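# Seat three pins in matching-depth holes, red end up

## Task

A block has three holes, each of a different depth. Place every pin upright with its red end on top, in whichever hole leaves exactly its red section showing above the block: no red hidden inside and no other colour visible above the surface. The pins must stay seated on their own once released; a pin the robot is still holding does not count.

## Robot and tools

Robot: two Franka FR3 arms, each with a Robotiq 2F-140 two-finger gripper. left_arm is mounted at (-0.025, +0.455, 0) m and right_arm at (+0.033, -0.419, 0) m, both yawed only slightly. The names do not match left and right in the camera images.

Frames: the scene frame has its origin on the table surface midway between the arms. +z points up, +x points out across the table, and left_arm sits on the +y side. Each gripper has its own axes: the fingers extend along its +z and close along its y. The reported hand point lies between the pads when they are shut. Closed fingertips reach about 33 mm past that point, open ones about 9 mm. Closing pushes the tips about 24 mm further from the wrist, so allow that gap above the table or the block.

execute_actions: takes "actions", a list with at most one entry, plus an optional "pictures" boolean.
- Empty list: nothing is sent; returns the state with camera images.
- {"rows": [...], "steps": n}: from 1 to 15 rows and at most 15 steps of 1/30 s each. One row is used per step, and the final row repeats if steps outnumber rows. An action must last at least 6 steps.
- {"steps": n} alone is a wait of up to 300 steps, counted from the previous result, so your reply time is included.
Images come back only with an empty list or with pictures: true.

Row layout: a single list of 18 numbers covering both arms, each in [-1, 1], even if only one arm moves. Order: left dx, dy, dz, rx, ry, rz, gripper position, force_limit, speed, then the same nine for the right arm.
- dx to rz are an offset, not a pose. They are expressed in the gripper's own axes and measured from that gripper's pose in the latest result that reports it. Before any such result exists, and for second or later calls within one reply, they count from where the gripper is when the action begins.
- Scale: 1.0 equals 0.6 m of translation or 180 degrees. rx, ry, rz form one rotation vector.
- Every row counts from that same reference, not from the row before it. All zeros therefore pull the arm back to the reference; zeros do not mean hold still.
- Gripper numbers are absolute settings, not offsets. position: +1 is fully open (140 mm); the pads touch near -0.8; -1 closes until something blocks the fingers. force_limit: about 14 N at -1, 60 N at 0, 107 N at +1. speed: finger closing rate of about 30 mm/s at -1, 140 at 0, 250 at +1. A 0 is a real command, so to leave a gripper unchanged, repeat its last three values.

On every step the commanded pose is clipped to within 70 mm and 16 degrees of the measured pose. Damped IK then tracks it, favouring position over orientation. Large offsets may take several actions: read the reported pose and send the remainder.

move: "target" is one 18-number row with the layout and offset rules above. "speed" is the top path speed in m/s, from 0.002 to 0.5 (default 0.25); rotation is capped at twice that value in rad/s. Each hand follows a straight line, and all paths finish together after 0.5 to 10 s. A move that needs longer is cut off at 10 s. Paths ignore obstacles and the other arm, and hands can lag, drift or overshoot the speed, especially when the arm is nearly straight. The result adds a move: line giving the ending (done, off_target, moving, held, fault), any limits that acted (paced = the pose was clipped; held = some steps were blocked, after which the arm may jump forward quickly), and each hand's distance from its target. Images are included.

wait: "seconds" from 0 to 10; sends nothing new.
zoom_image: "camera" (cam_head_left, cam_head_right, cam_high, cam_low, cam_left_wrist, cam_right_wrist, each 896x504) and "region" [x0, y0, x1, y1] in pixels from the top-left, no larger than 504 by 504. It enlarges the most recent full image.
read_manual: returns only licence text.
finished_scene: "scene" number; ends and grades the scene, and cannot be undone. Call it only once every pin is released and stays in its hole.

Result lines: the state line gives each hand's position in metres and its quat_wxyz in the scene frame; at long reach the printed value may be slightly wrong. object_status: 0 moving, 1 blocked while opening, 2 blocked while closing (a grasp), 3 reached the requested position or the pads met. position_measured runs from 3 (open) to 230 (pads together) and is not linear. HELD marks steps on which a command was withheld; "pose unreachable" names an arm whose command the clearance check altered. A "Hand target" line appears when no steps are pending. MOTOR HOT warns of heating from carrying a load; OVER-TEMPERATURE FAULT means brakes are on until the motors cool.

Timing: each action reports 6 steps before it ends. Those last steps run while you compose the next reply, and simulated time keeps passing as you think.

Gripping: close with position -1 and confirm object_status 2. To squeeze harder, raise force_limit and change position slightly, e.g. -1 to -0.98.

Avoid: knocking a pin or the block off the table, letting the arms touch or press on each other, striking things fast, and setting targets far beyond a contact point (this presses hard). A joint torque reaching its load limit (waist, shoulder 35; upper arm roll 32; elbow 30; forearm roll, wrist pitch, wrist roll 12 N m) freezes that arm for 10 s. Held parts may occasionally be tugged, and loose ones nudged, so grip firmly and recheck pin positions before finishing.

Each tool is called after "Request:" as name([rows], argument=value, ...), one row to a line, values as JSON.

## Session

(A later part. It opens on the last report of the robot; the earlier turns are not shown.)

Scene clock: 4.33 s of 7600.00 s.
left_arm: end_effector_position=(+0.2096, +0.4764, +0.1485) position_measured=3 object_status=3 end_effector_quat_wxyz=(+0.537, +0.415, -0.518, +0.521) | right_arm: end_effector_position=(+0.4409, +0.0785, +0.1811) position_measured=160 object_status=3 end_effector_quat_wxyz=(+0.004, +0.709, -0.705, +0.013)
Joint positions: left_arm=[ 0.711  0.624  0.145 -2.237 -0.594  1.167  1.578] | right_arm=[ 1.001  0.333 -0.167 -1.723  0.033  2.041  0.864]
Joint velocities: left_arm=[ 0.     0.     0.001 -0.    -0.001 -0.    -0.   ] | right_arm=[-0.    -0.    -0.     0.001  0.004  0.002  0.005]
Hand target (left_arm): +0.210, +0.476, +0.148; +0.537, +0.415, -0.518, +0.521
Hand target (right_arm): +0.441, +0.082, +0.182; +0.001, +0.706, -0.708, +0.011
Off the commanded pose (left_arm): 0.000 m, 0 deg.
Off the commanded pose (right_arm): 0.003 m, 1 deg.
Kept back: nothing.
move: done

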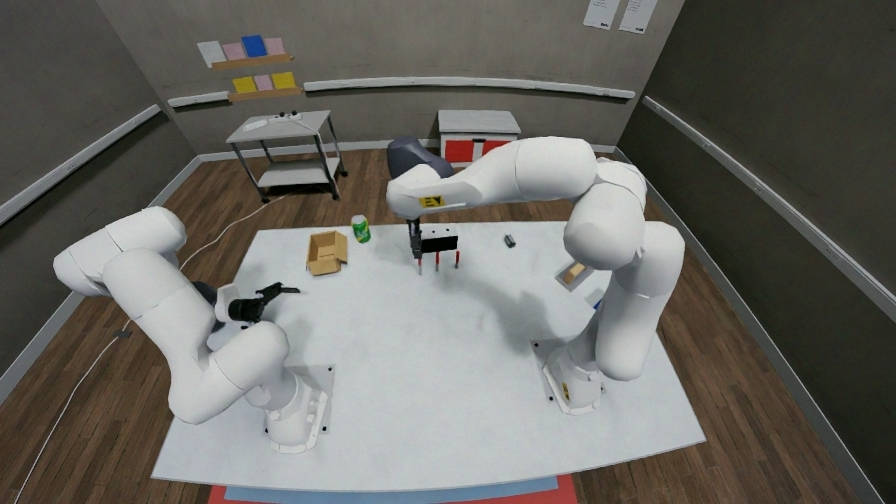

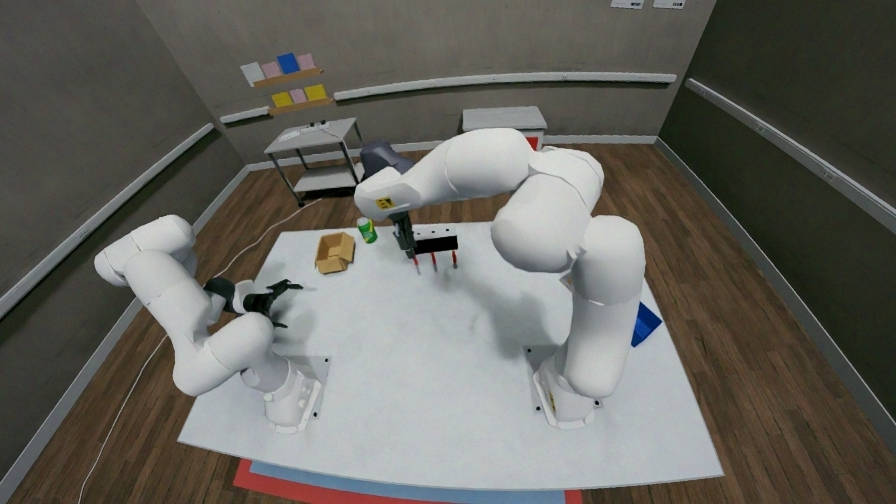

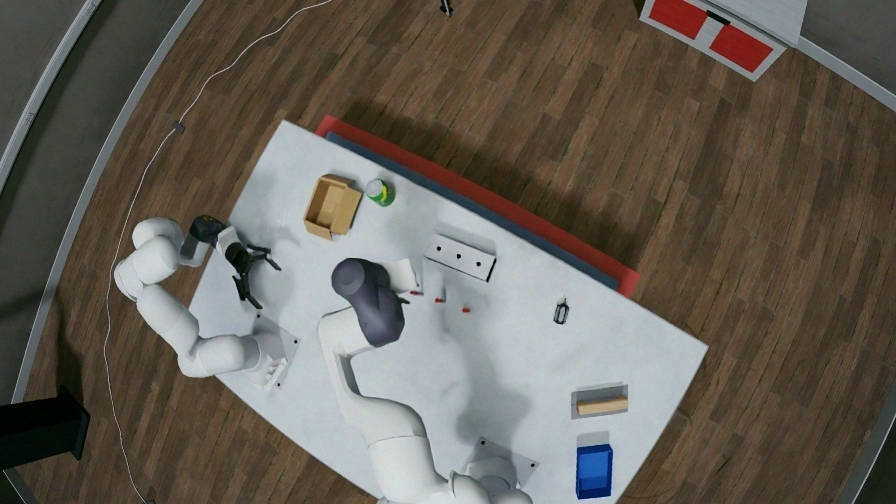

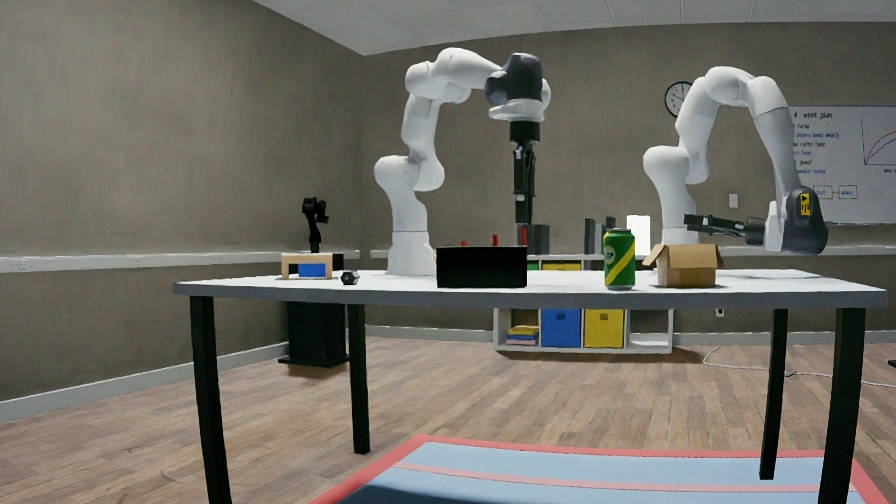

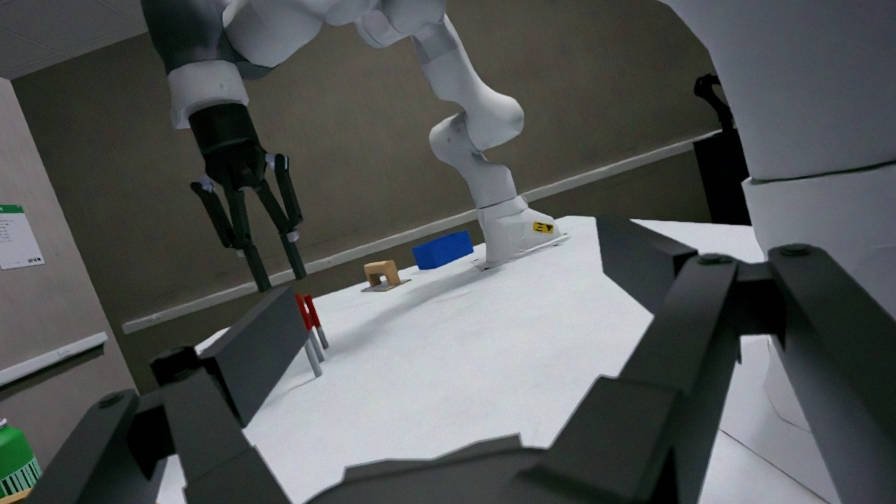

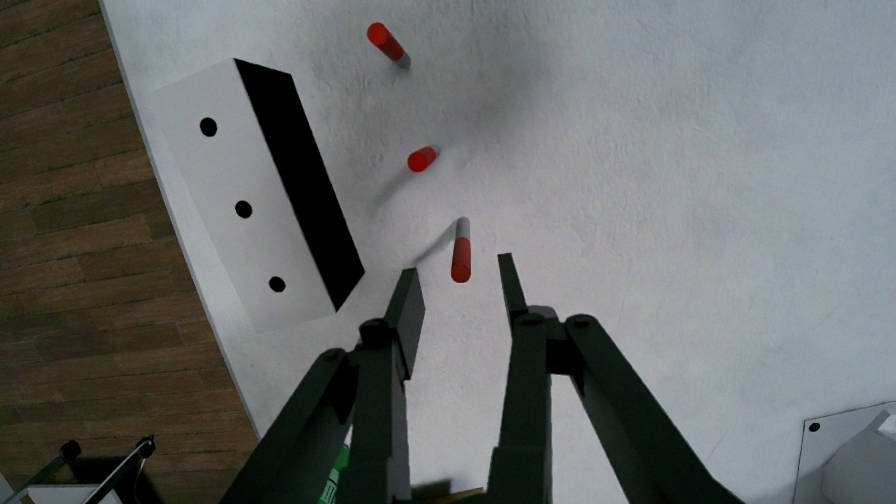

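Request:
move(target=[0,0,0,0,0,0,1,0,0,-0.005,0,0.09,0,-0.003,0,-0.35,0,0], speed=0.1)

Request:
execute_actions([
  {"rows":[[0,0,0,0,0,0,1,0,0,0,0,0,0,0,0,-1,0,-0.5]]},
])

Request:
move(target=[0,0,0,0,0,0,1,0,0,0,-0.06,-0.175,0,0,0,-1,0,-0.5], speed=0.15)

Request:
move(target=[0,0,0,0,0,0,1,0,0,0,-0.172,0,0,0,0,-1,0,-0.5], speed=0.15)

Scene clock: 5.70 s of 7600.00 s.
left_arm: end_effector_position=(+0.2096, +0.4764, +0.1485) position_measured=3 object_status=3 end_effector_quat_wxyz=(+0.537, +0.415, -0.518, +0.521) | right_arm: end_effector_position=(+0.4406, +0.0782, +0.1266) position_measured=173 object_status=3 end_effector_quat_wxyz=(+0.003, +0.708, -0.706, +0.012)
Joint positions: left_arm=[ 0.711  0.624  0.145 -2.237 -0.594  1.167  1.578] | right_arm=[ 0.999  0.387 -0.164 -1.79   0.047  2.163  0.86 ]
Joint velocities: left_arm=[-0.     0.    -0.001 -0.     0.001  0.    -0.   ] | right_arm=[-0.002 -0.001  0.002 -0.002  0.002  0.012 -0.002]
Hand target (left_arm): +0.210, +0.476, +0.148; +0.537, +0.415, -0.518, +0.521
Hand target (right_arm): +0.441, +0.080, +0.127; +0.001, +0.709, -0.705, +0.010
Off the commanded pose (left_arm): 0.000 m, 0 deg.
Off the commanded pose (right_arm): 0.002 m, 0 deg.
Kept back: nothing.
move: done

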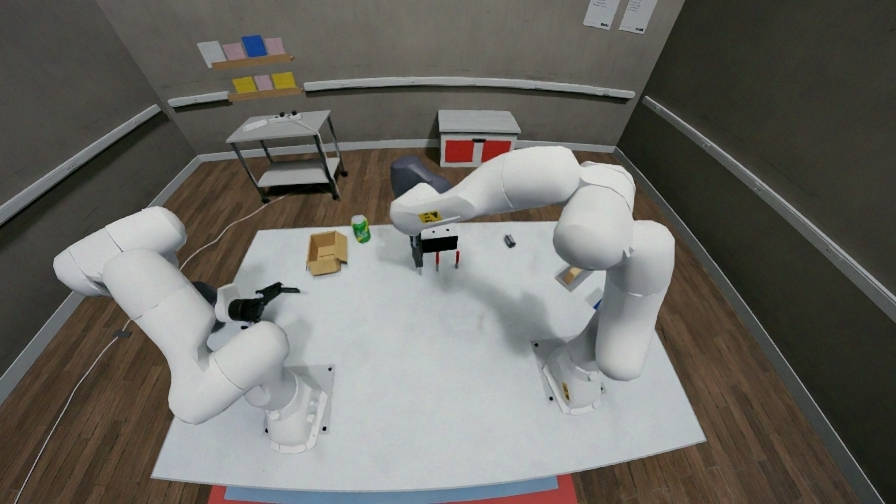

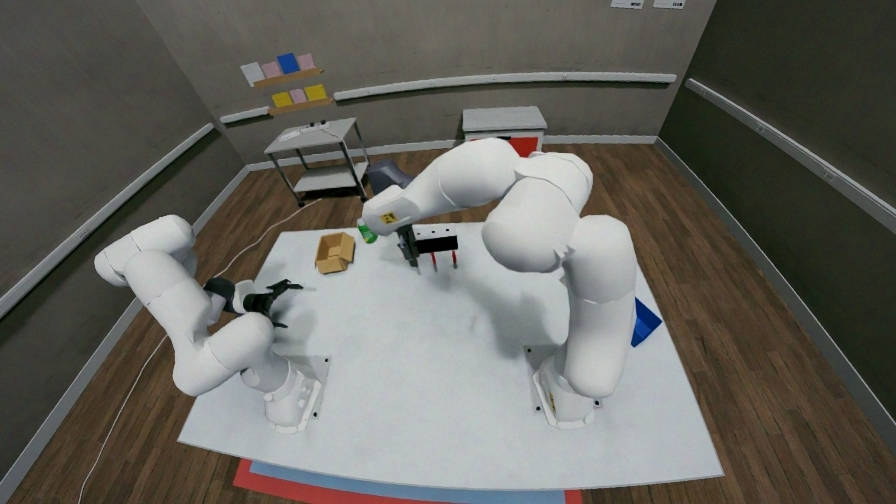

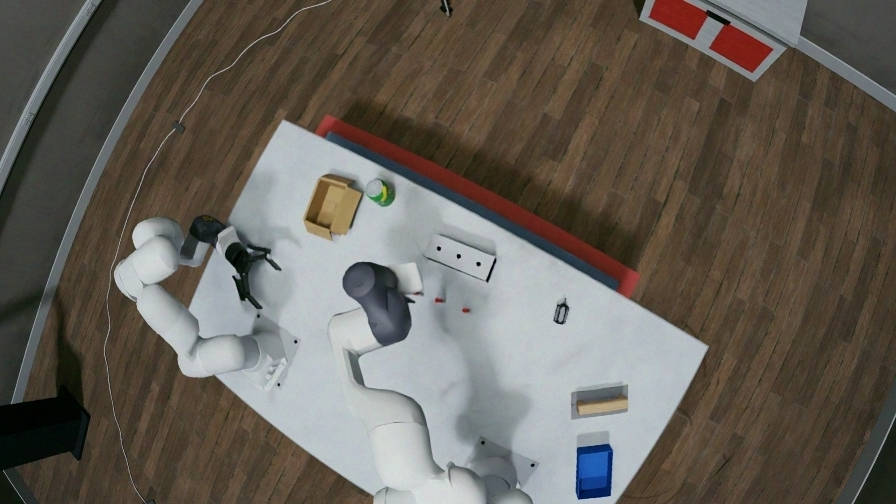

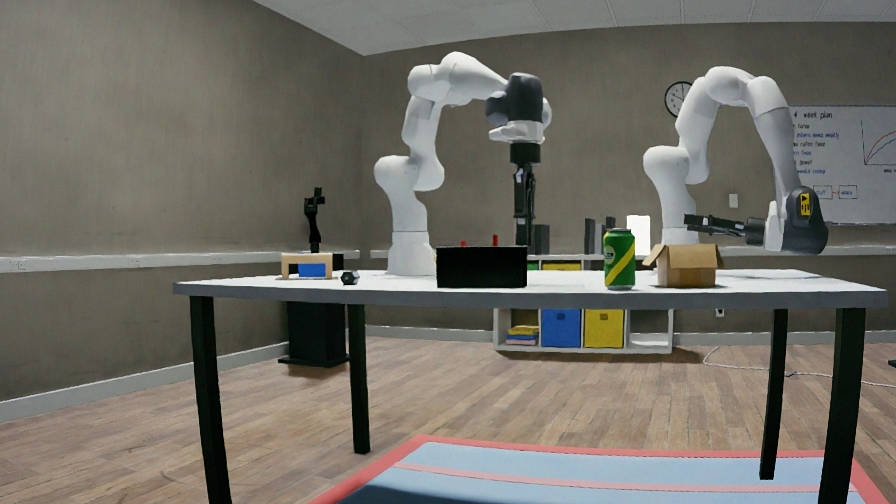

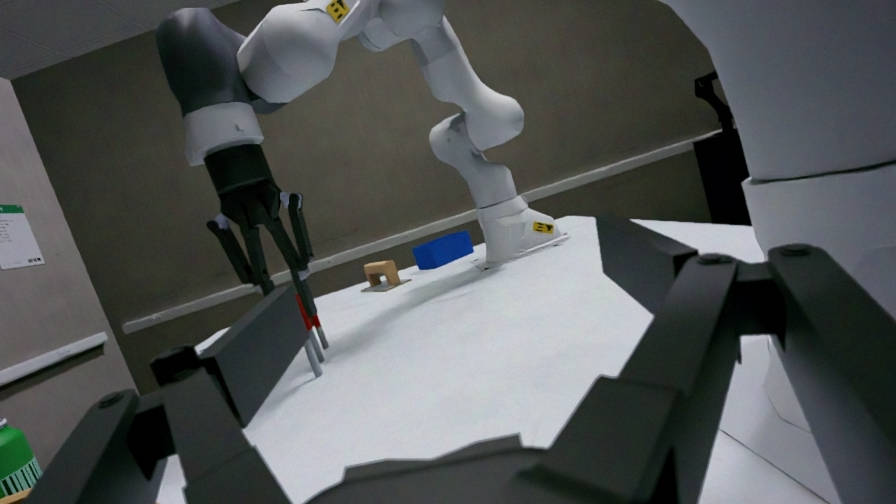

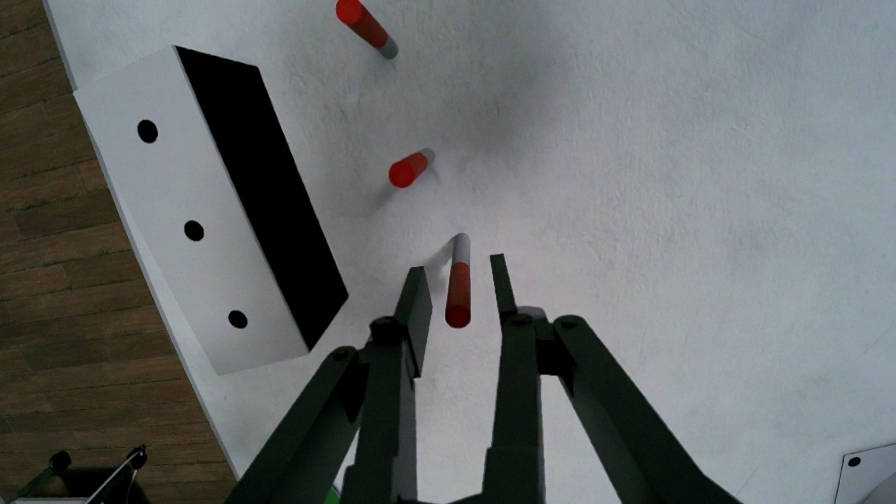

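Scene clock: 6.00 s of 7600.00 s.
left_arm: end_effector_position=(+0.2096, +0.4764, +0.1485) position_measured=3 object_status=3 end_effector_quat_wxyz=(+0.537, +0.415, -0.518, +0.521) | right_arm: end_effector_position=(+0.4406, +0.0782, +0.1266) position_measured=209 object_status=0 end_effector_quat_wxyz=(+0.003, +0.708, -0.706, +0.012)
Joint positions: left_arm=[ 0.711  0.624  0.145 -2.237 -0.594  1.167  1.578] | right_arm=[ 0.999  0.387 -0.164 -1.79   0.047  2.163  0.86 ]
Joint velocities: left_arm=[ 0.    -0.001 -0.001  0.002  0.    -0.     0.   ] | right_arm=[ 0.001 -0.007  0.001  0.    -0.001 -0.001  0.001]
Steps of this call (steps 1 to 9: the first 9 steps of this action). Readings (end_effector_position | what the end effector reports):
1: left_arm (+0.2096, +0.4764, +0.1485) | right_arm (+0.4406, +0.0782, +0.1266) | left_arm position_measured=3 object_status=3 | right_arm position_measured=173 object_status=0
2: left_arm (+0.2096, +0.4764, +0.1485) | right_arm (+0.4406, +0.0782, +0.1266) | left_arm position_measured=3 object_status=3 | right_arm position_measured=176 object_status=0
4: left_arm (+0.2096, +0.4764, +0.1485) | right_arm (+0.4406, +0.0782, +0.1266) | left_arm position_measured=3 object_status=3 | right_arm position_measured=186 object_status=0
8: left_arm (+0.2096, +0.4764, +0.1485) | right_arm (+0.4406, +0.0782, +0.1266) | left_arm position_measured=3 object_status=3 | right_arm position_measured=204 object_status=0
9: the state above

Scene clock: 7.63 s of 7600.00 s.
left_arm: end_effector_position=(+0.2096, +0.4764, +0.1485) position_measured=3 object_status=3 end_effector_quat_wxyz=(+0.537, +0.415, -0.518, +0.521) | right_arm: end_effector_position=(+0.4752, +0.0828, +0.2309) position_measured=216 object_status=2 end_effector_quat_wxyz=(+0.002, +0.705, -0.709, +0.011)
Joint positions: left_arm=[ 0.711  0.624  0.145 -2.237 -0.594  1.167  1.578] | right_arm=[ 0.961  0.38  -0.175 -1.526  0.046  1.896  0.831]
Joint velocities: left_arm=[ 0.001  0.001 -0.001 -0.001 -0.     0.001  0.002] | right_arm=[ 0.     0.001 -0.001  0.002  0.    -0.01  -0.006]
Hand target (left_arm): +0.210, +0.476, +0.148; +0.537, +0.415, -0.518, +0.521
Hand target (right_arm): +0.476, +0.081, +0.232; +0.003, +0.708, -0.707, +0.012
Off your previous action's commanded pose (left_arm): 0.000 m, 0 deg at its last step (step 6 of this call).
Off your previous action's commanded pose (right_arm): 0.000 m, 0 deg at its last step (step 6 of this call).
Off the commanded pose (left_arm): 0.000 m, 0 deg.
Off the commanded pose (right_arm): 0.003 m, 0 deg.
Kept back: nothing.
move: done

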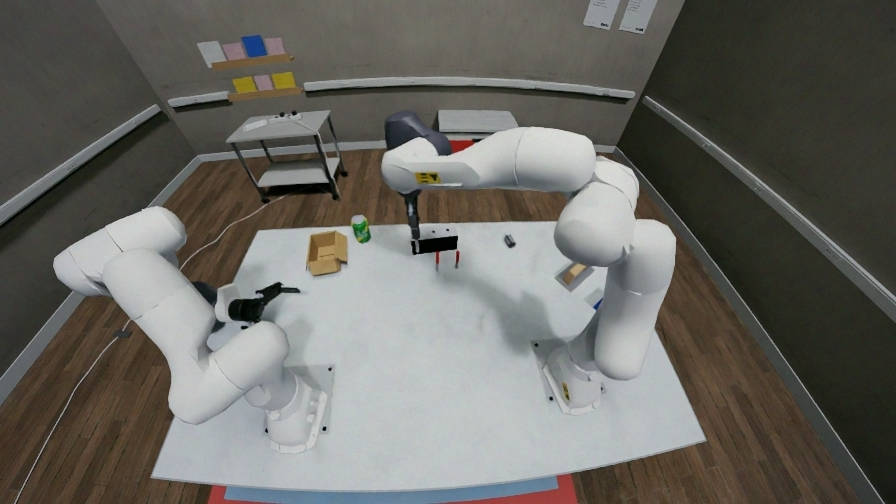

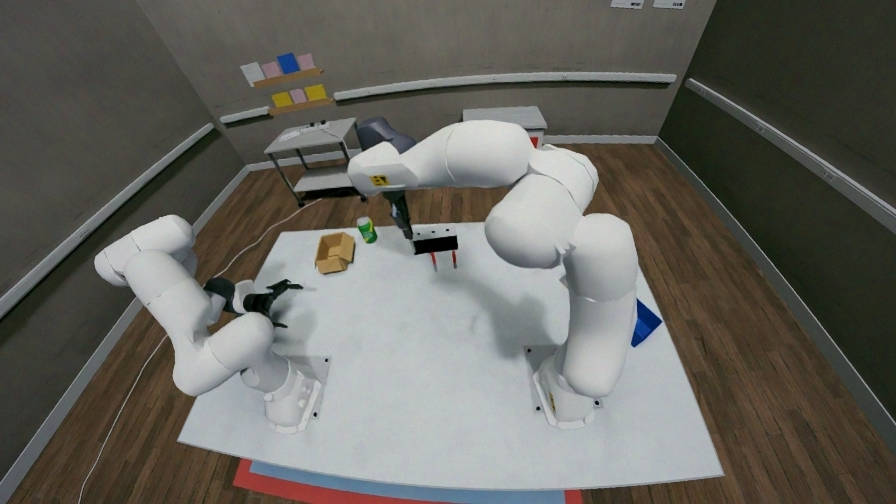

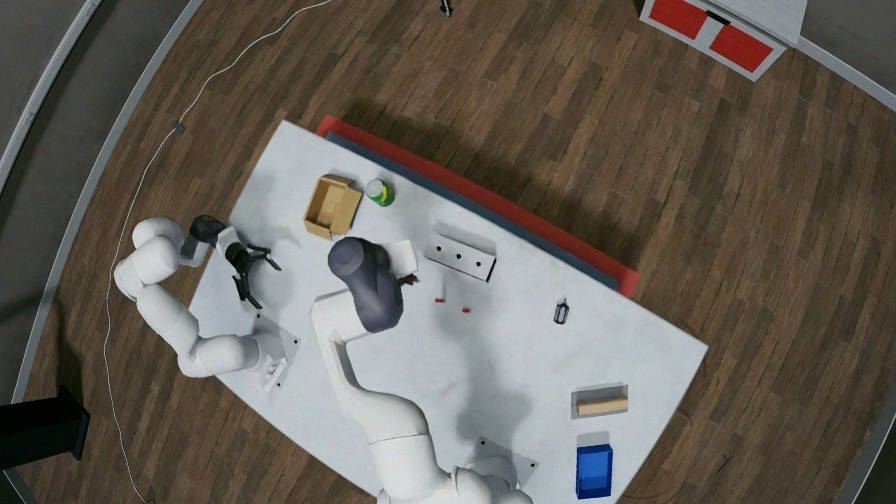

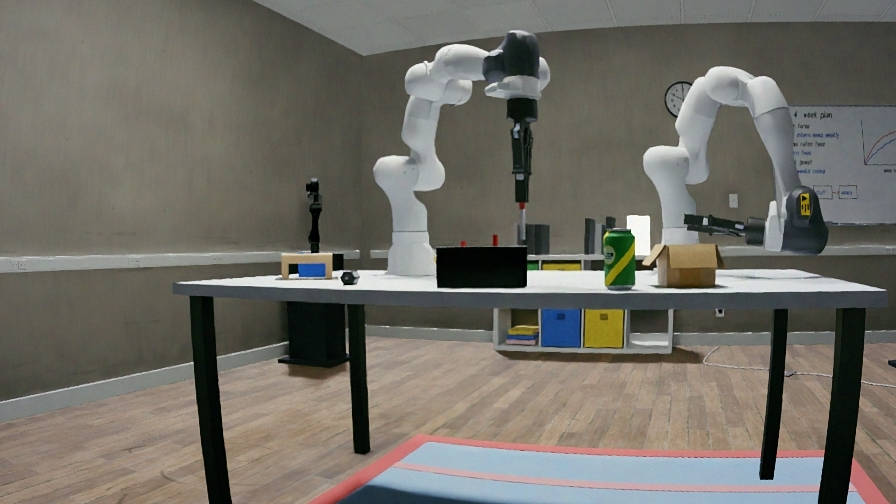

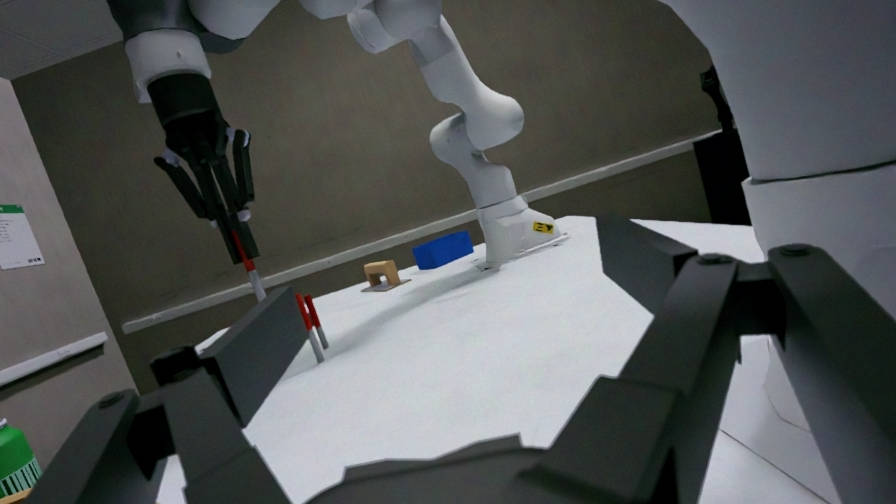

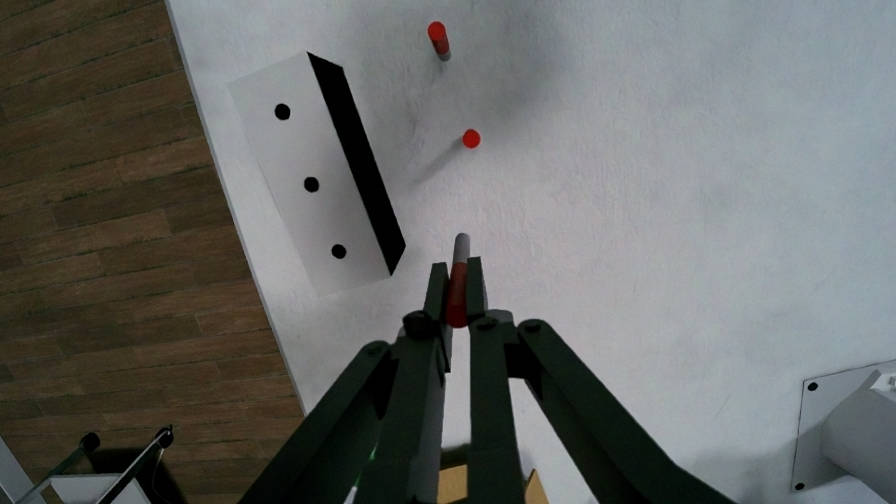

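Scene clock: 9.00 s of 7600.00 s.
left_arm: end_effector_position=(+0.2096, +0.4764, +0.1485) position_measured=3 object_status=3 end_effector_quat_wxyz=(+0.537, +0.415, -0.518, +0.521) | right_arm: end_effector_position=(+0.5790, +0.0823, +0.2299) position_measured=216 object_status=2 end_effector_quat_wxyz=(+0.000, +0.702, -0.712, +0.013)
Joint positions: left_arm=[ 0.711  0.624  0.145 -2.237 -0.594  1.167  1.578] | right_arm=[ 0.808  0.673 -0.157 -1.067  0.073  1.734  0.73 ]
Joint velocities: left_arm=[-0.001  0.002  0.001 -0.    -0.     0.    -0.   ] | right_arm=[-0.005  0.002  0.001  0.005  0.    -0.016 -0.014]
Hand target (left_arm): +0.210, +0.476, +0.148; +0.537, +0.415, -0.518, +0.521
Hand target (right_arm): +0.578, +0.081, +0.230; +0.002, +0.705, -0.709, +0.012
Off the commanded pose (left_arm): 0.000 m, 0 deg.
Off the commanded pose (right_arm): 0.002 m, 1 deg.
Kept back: nothing.
move: done

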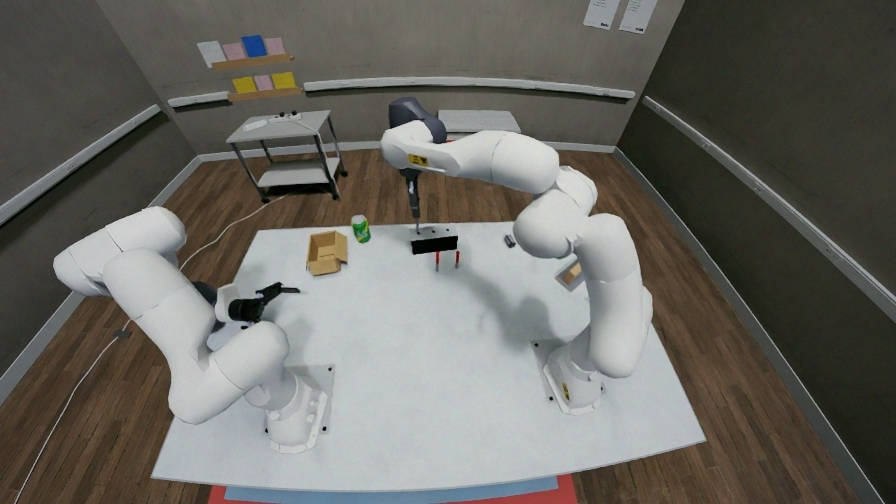

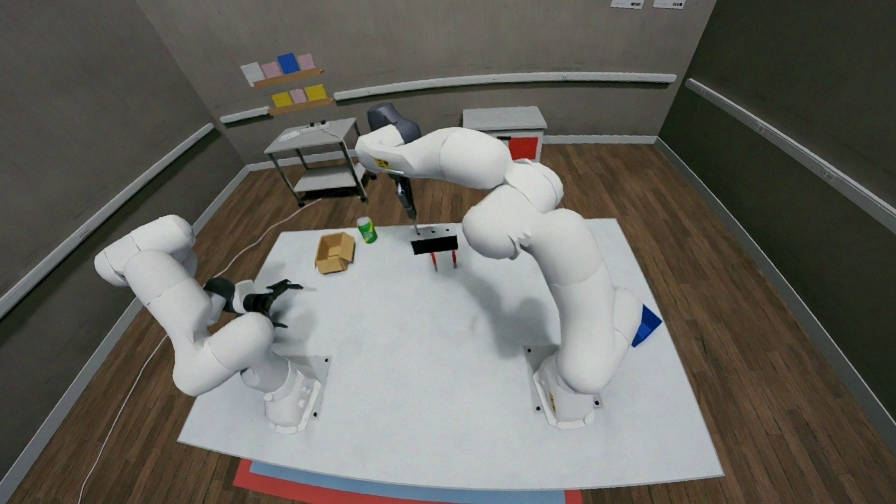

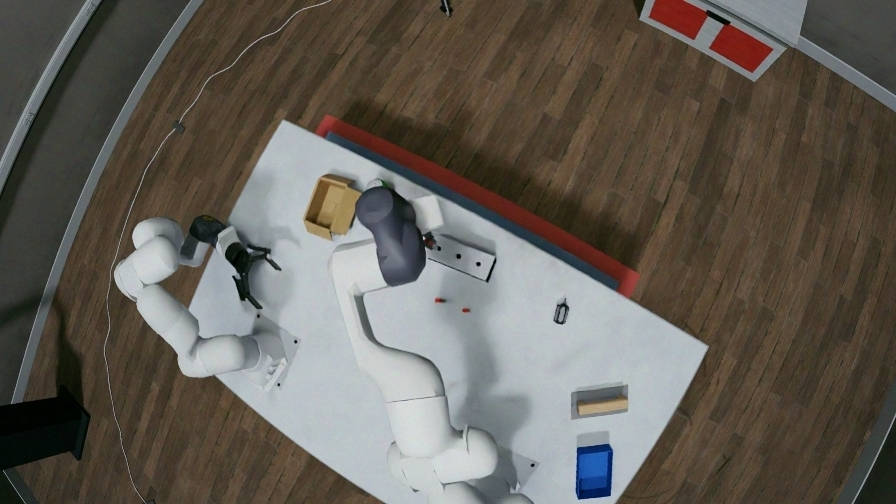

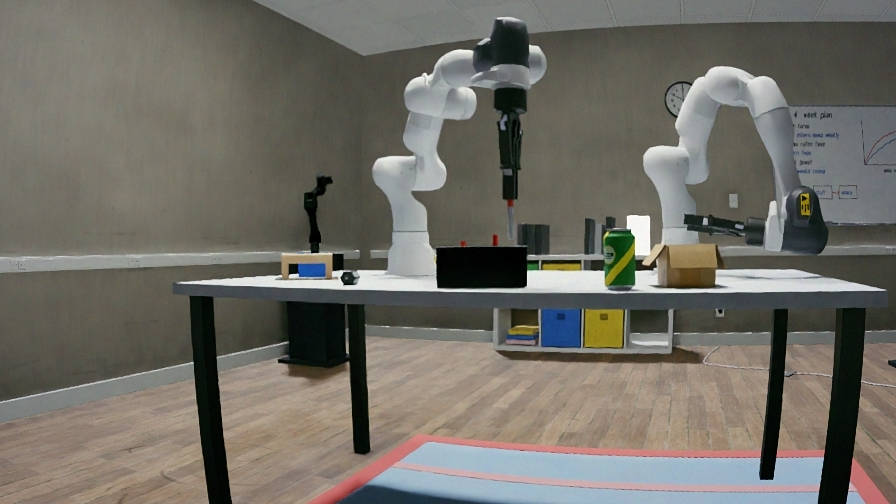

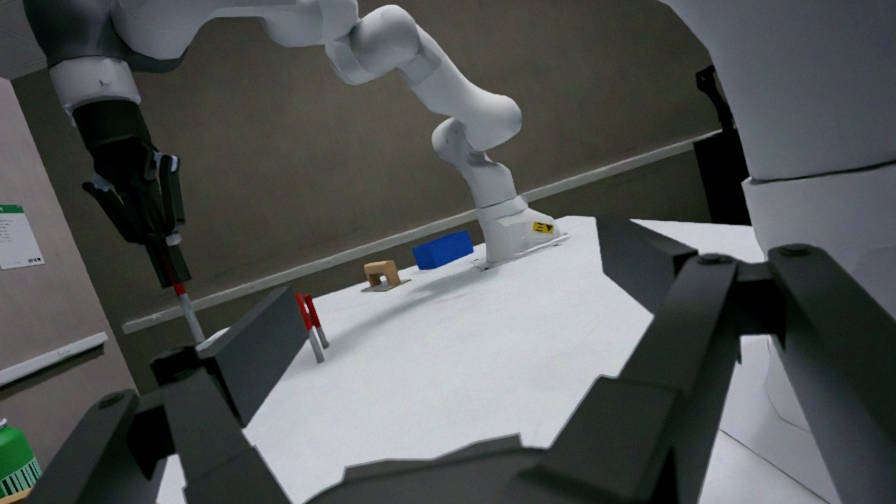

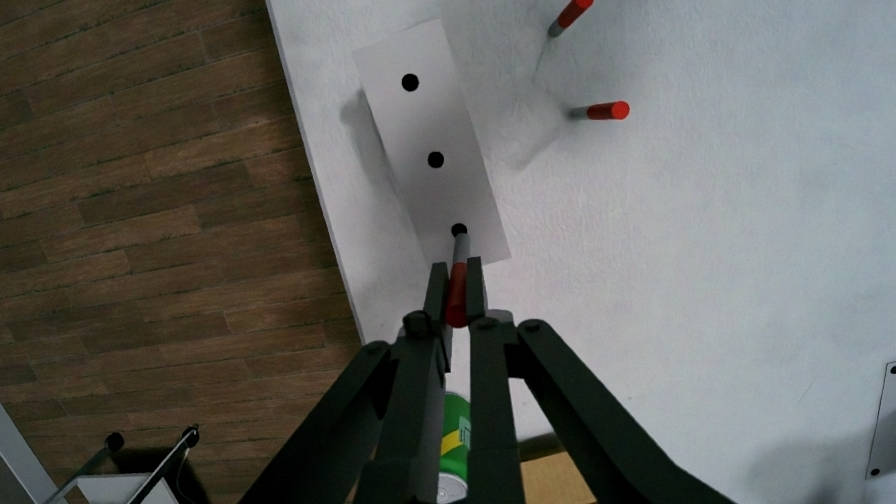

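Request:
move(target=[0,0,0,0,0,0,1,0,0,0.007,-0.007,0.015,0,0,0,-1,0,-0.5], speed=0.025)

Request:
zoom_image(camera="cam_right_wrist", region=[410,180,510,280])

Scene clock: 10.00 s of 7600.00 s.
left_arm: end_effector_position=(+0.2096, +0.4764, +0.1485) position_measured=3 object_status=3 end_effector_quat_wxyz=(+0.537, +0.415, -0.518, +0.521) | right_arm: end_effector_position=(+0.5807, +0.0775, +0.2201) position_measured=216 object_status=2 end_effector_quat_wxyz=(+0.004, +0.700, -0.714, +0.013)
Joint positions: left_arm=[ 0.711  0.624  0.145 -2.237 -0.594  1.167  1.578] | right_arm=[ 0.803  0.674 -0.157 -1.09   0.073  1.751  0.728]
Joint velocities: left_arm=[-0.    -0.     0.001 -0.    -0.001  0.     0.   ] | right_arm=[-0.    -0.001 -0.001 -0.002  0.     0.012 -0.   ]
Hand target (left_arm): +0.210, +0.476, +0.148; +0.537, +0.415, -0.518, +0.521
Hand target (right_arm): +0.583, +0.078, +0.221; +0.000, +0.702, -0.712, +0.013
Off the commanded pose (left_arm): 0.000 m, 0 deg.
Off the commanded pose (right_arm): 0.003 m, 0 deg.
Kept back: nothing.
move: done

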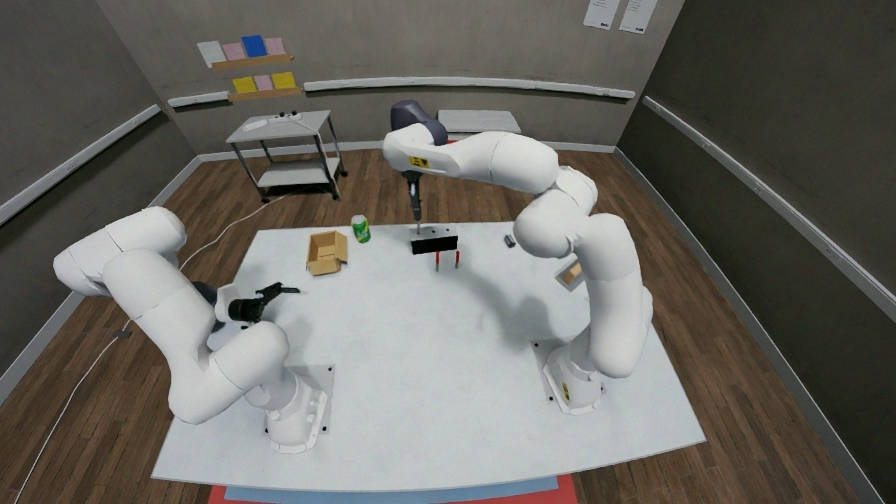

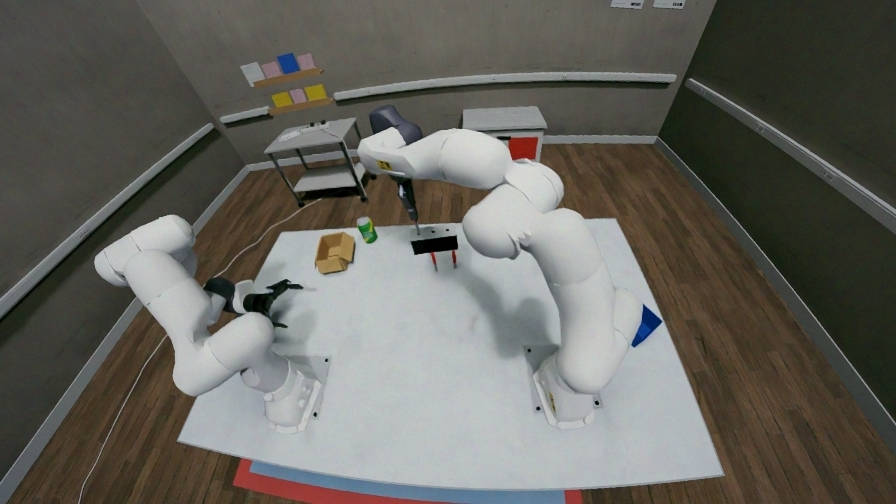

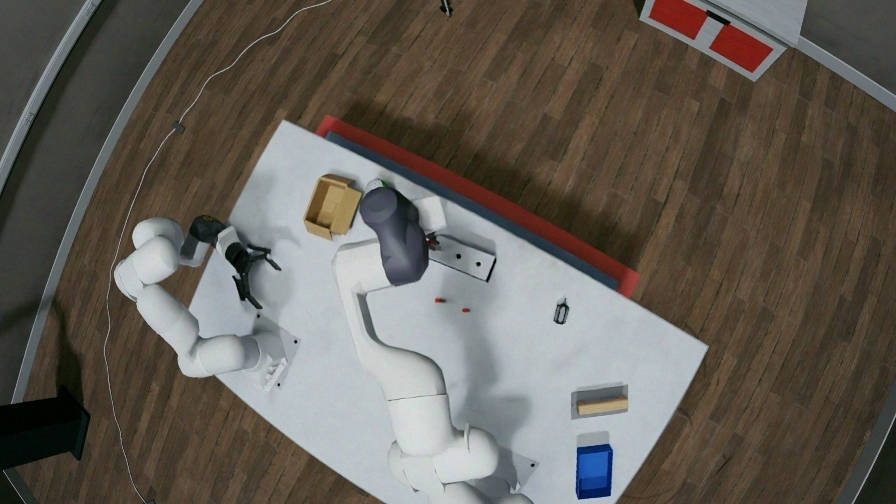

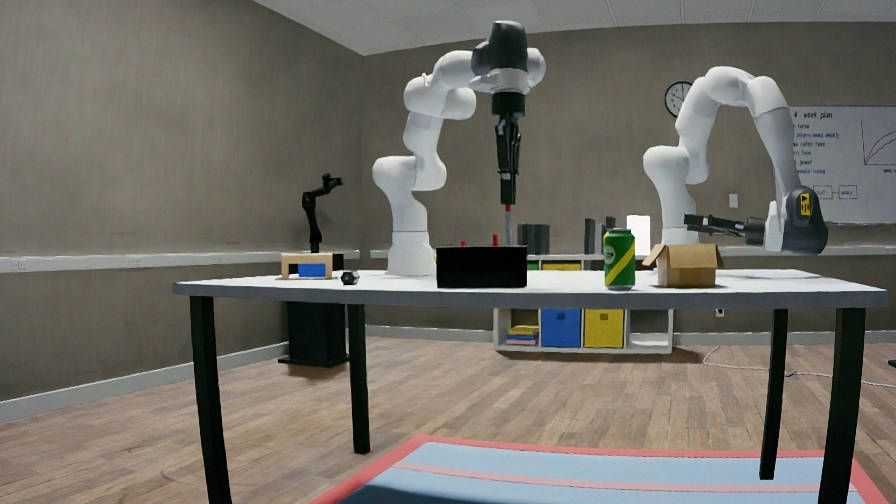

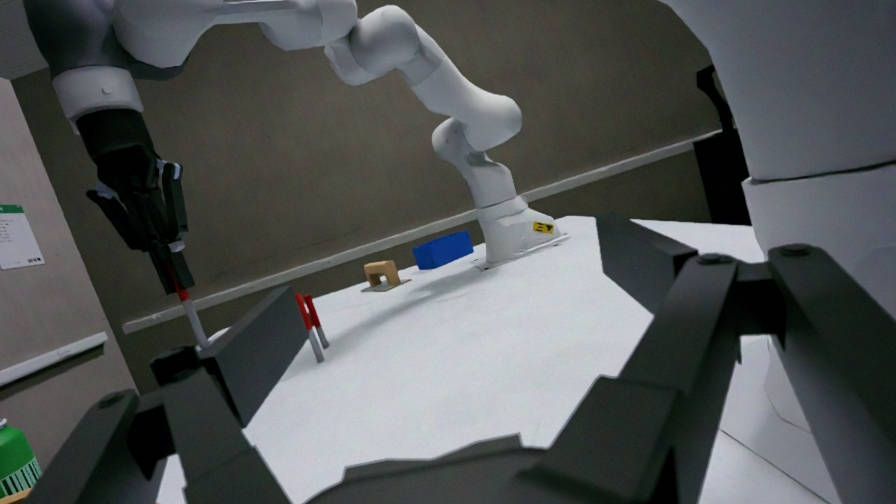

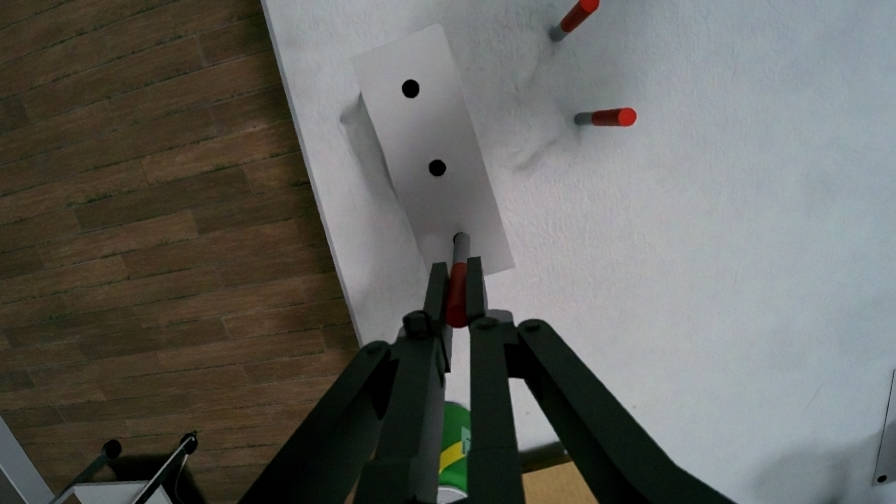

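Region (410, 180, 510, 280) of cam_right_wrist's 896x504 image, scaled by 5.040, with more detail than that image has.

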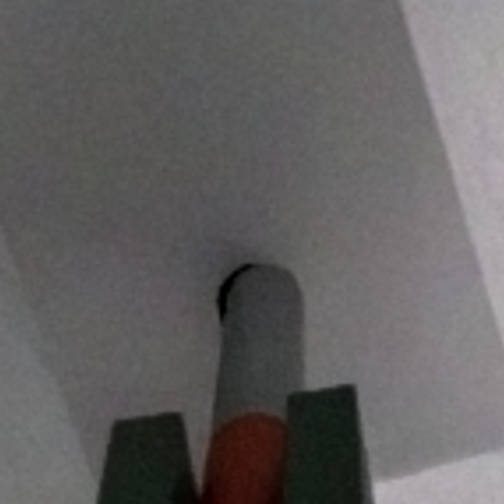

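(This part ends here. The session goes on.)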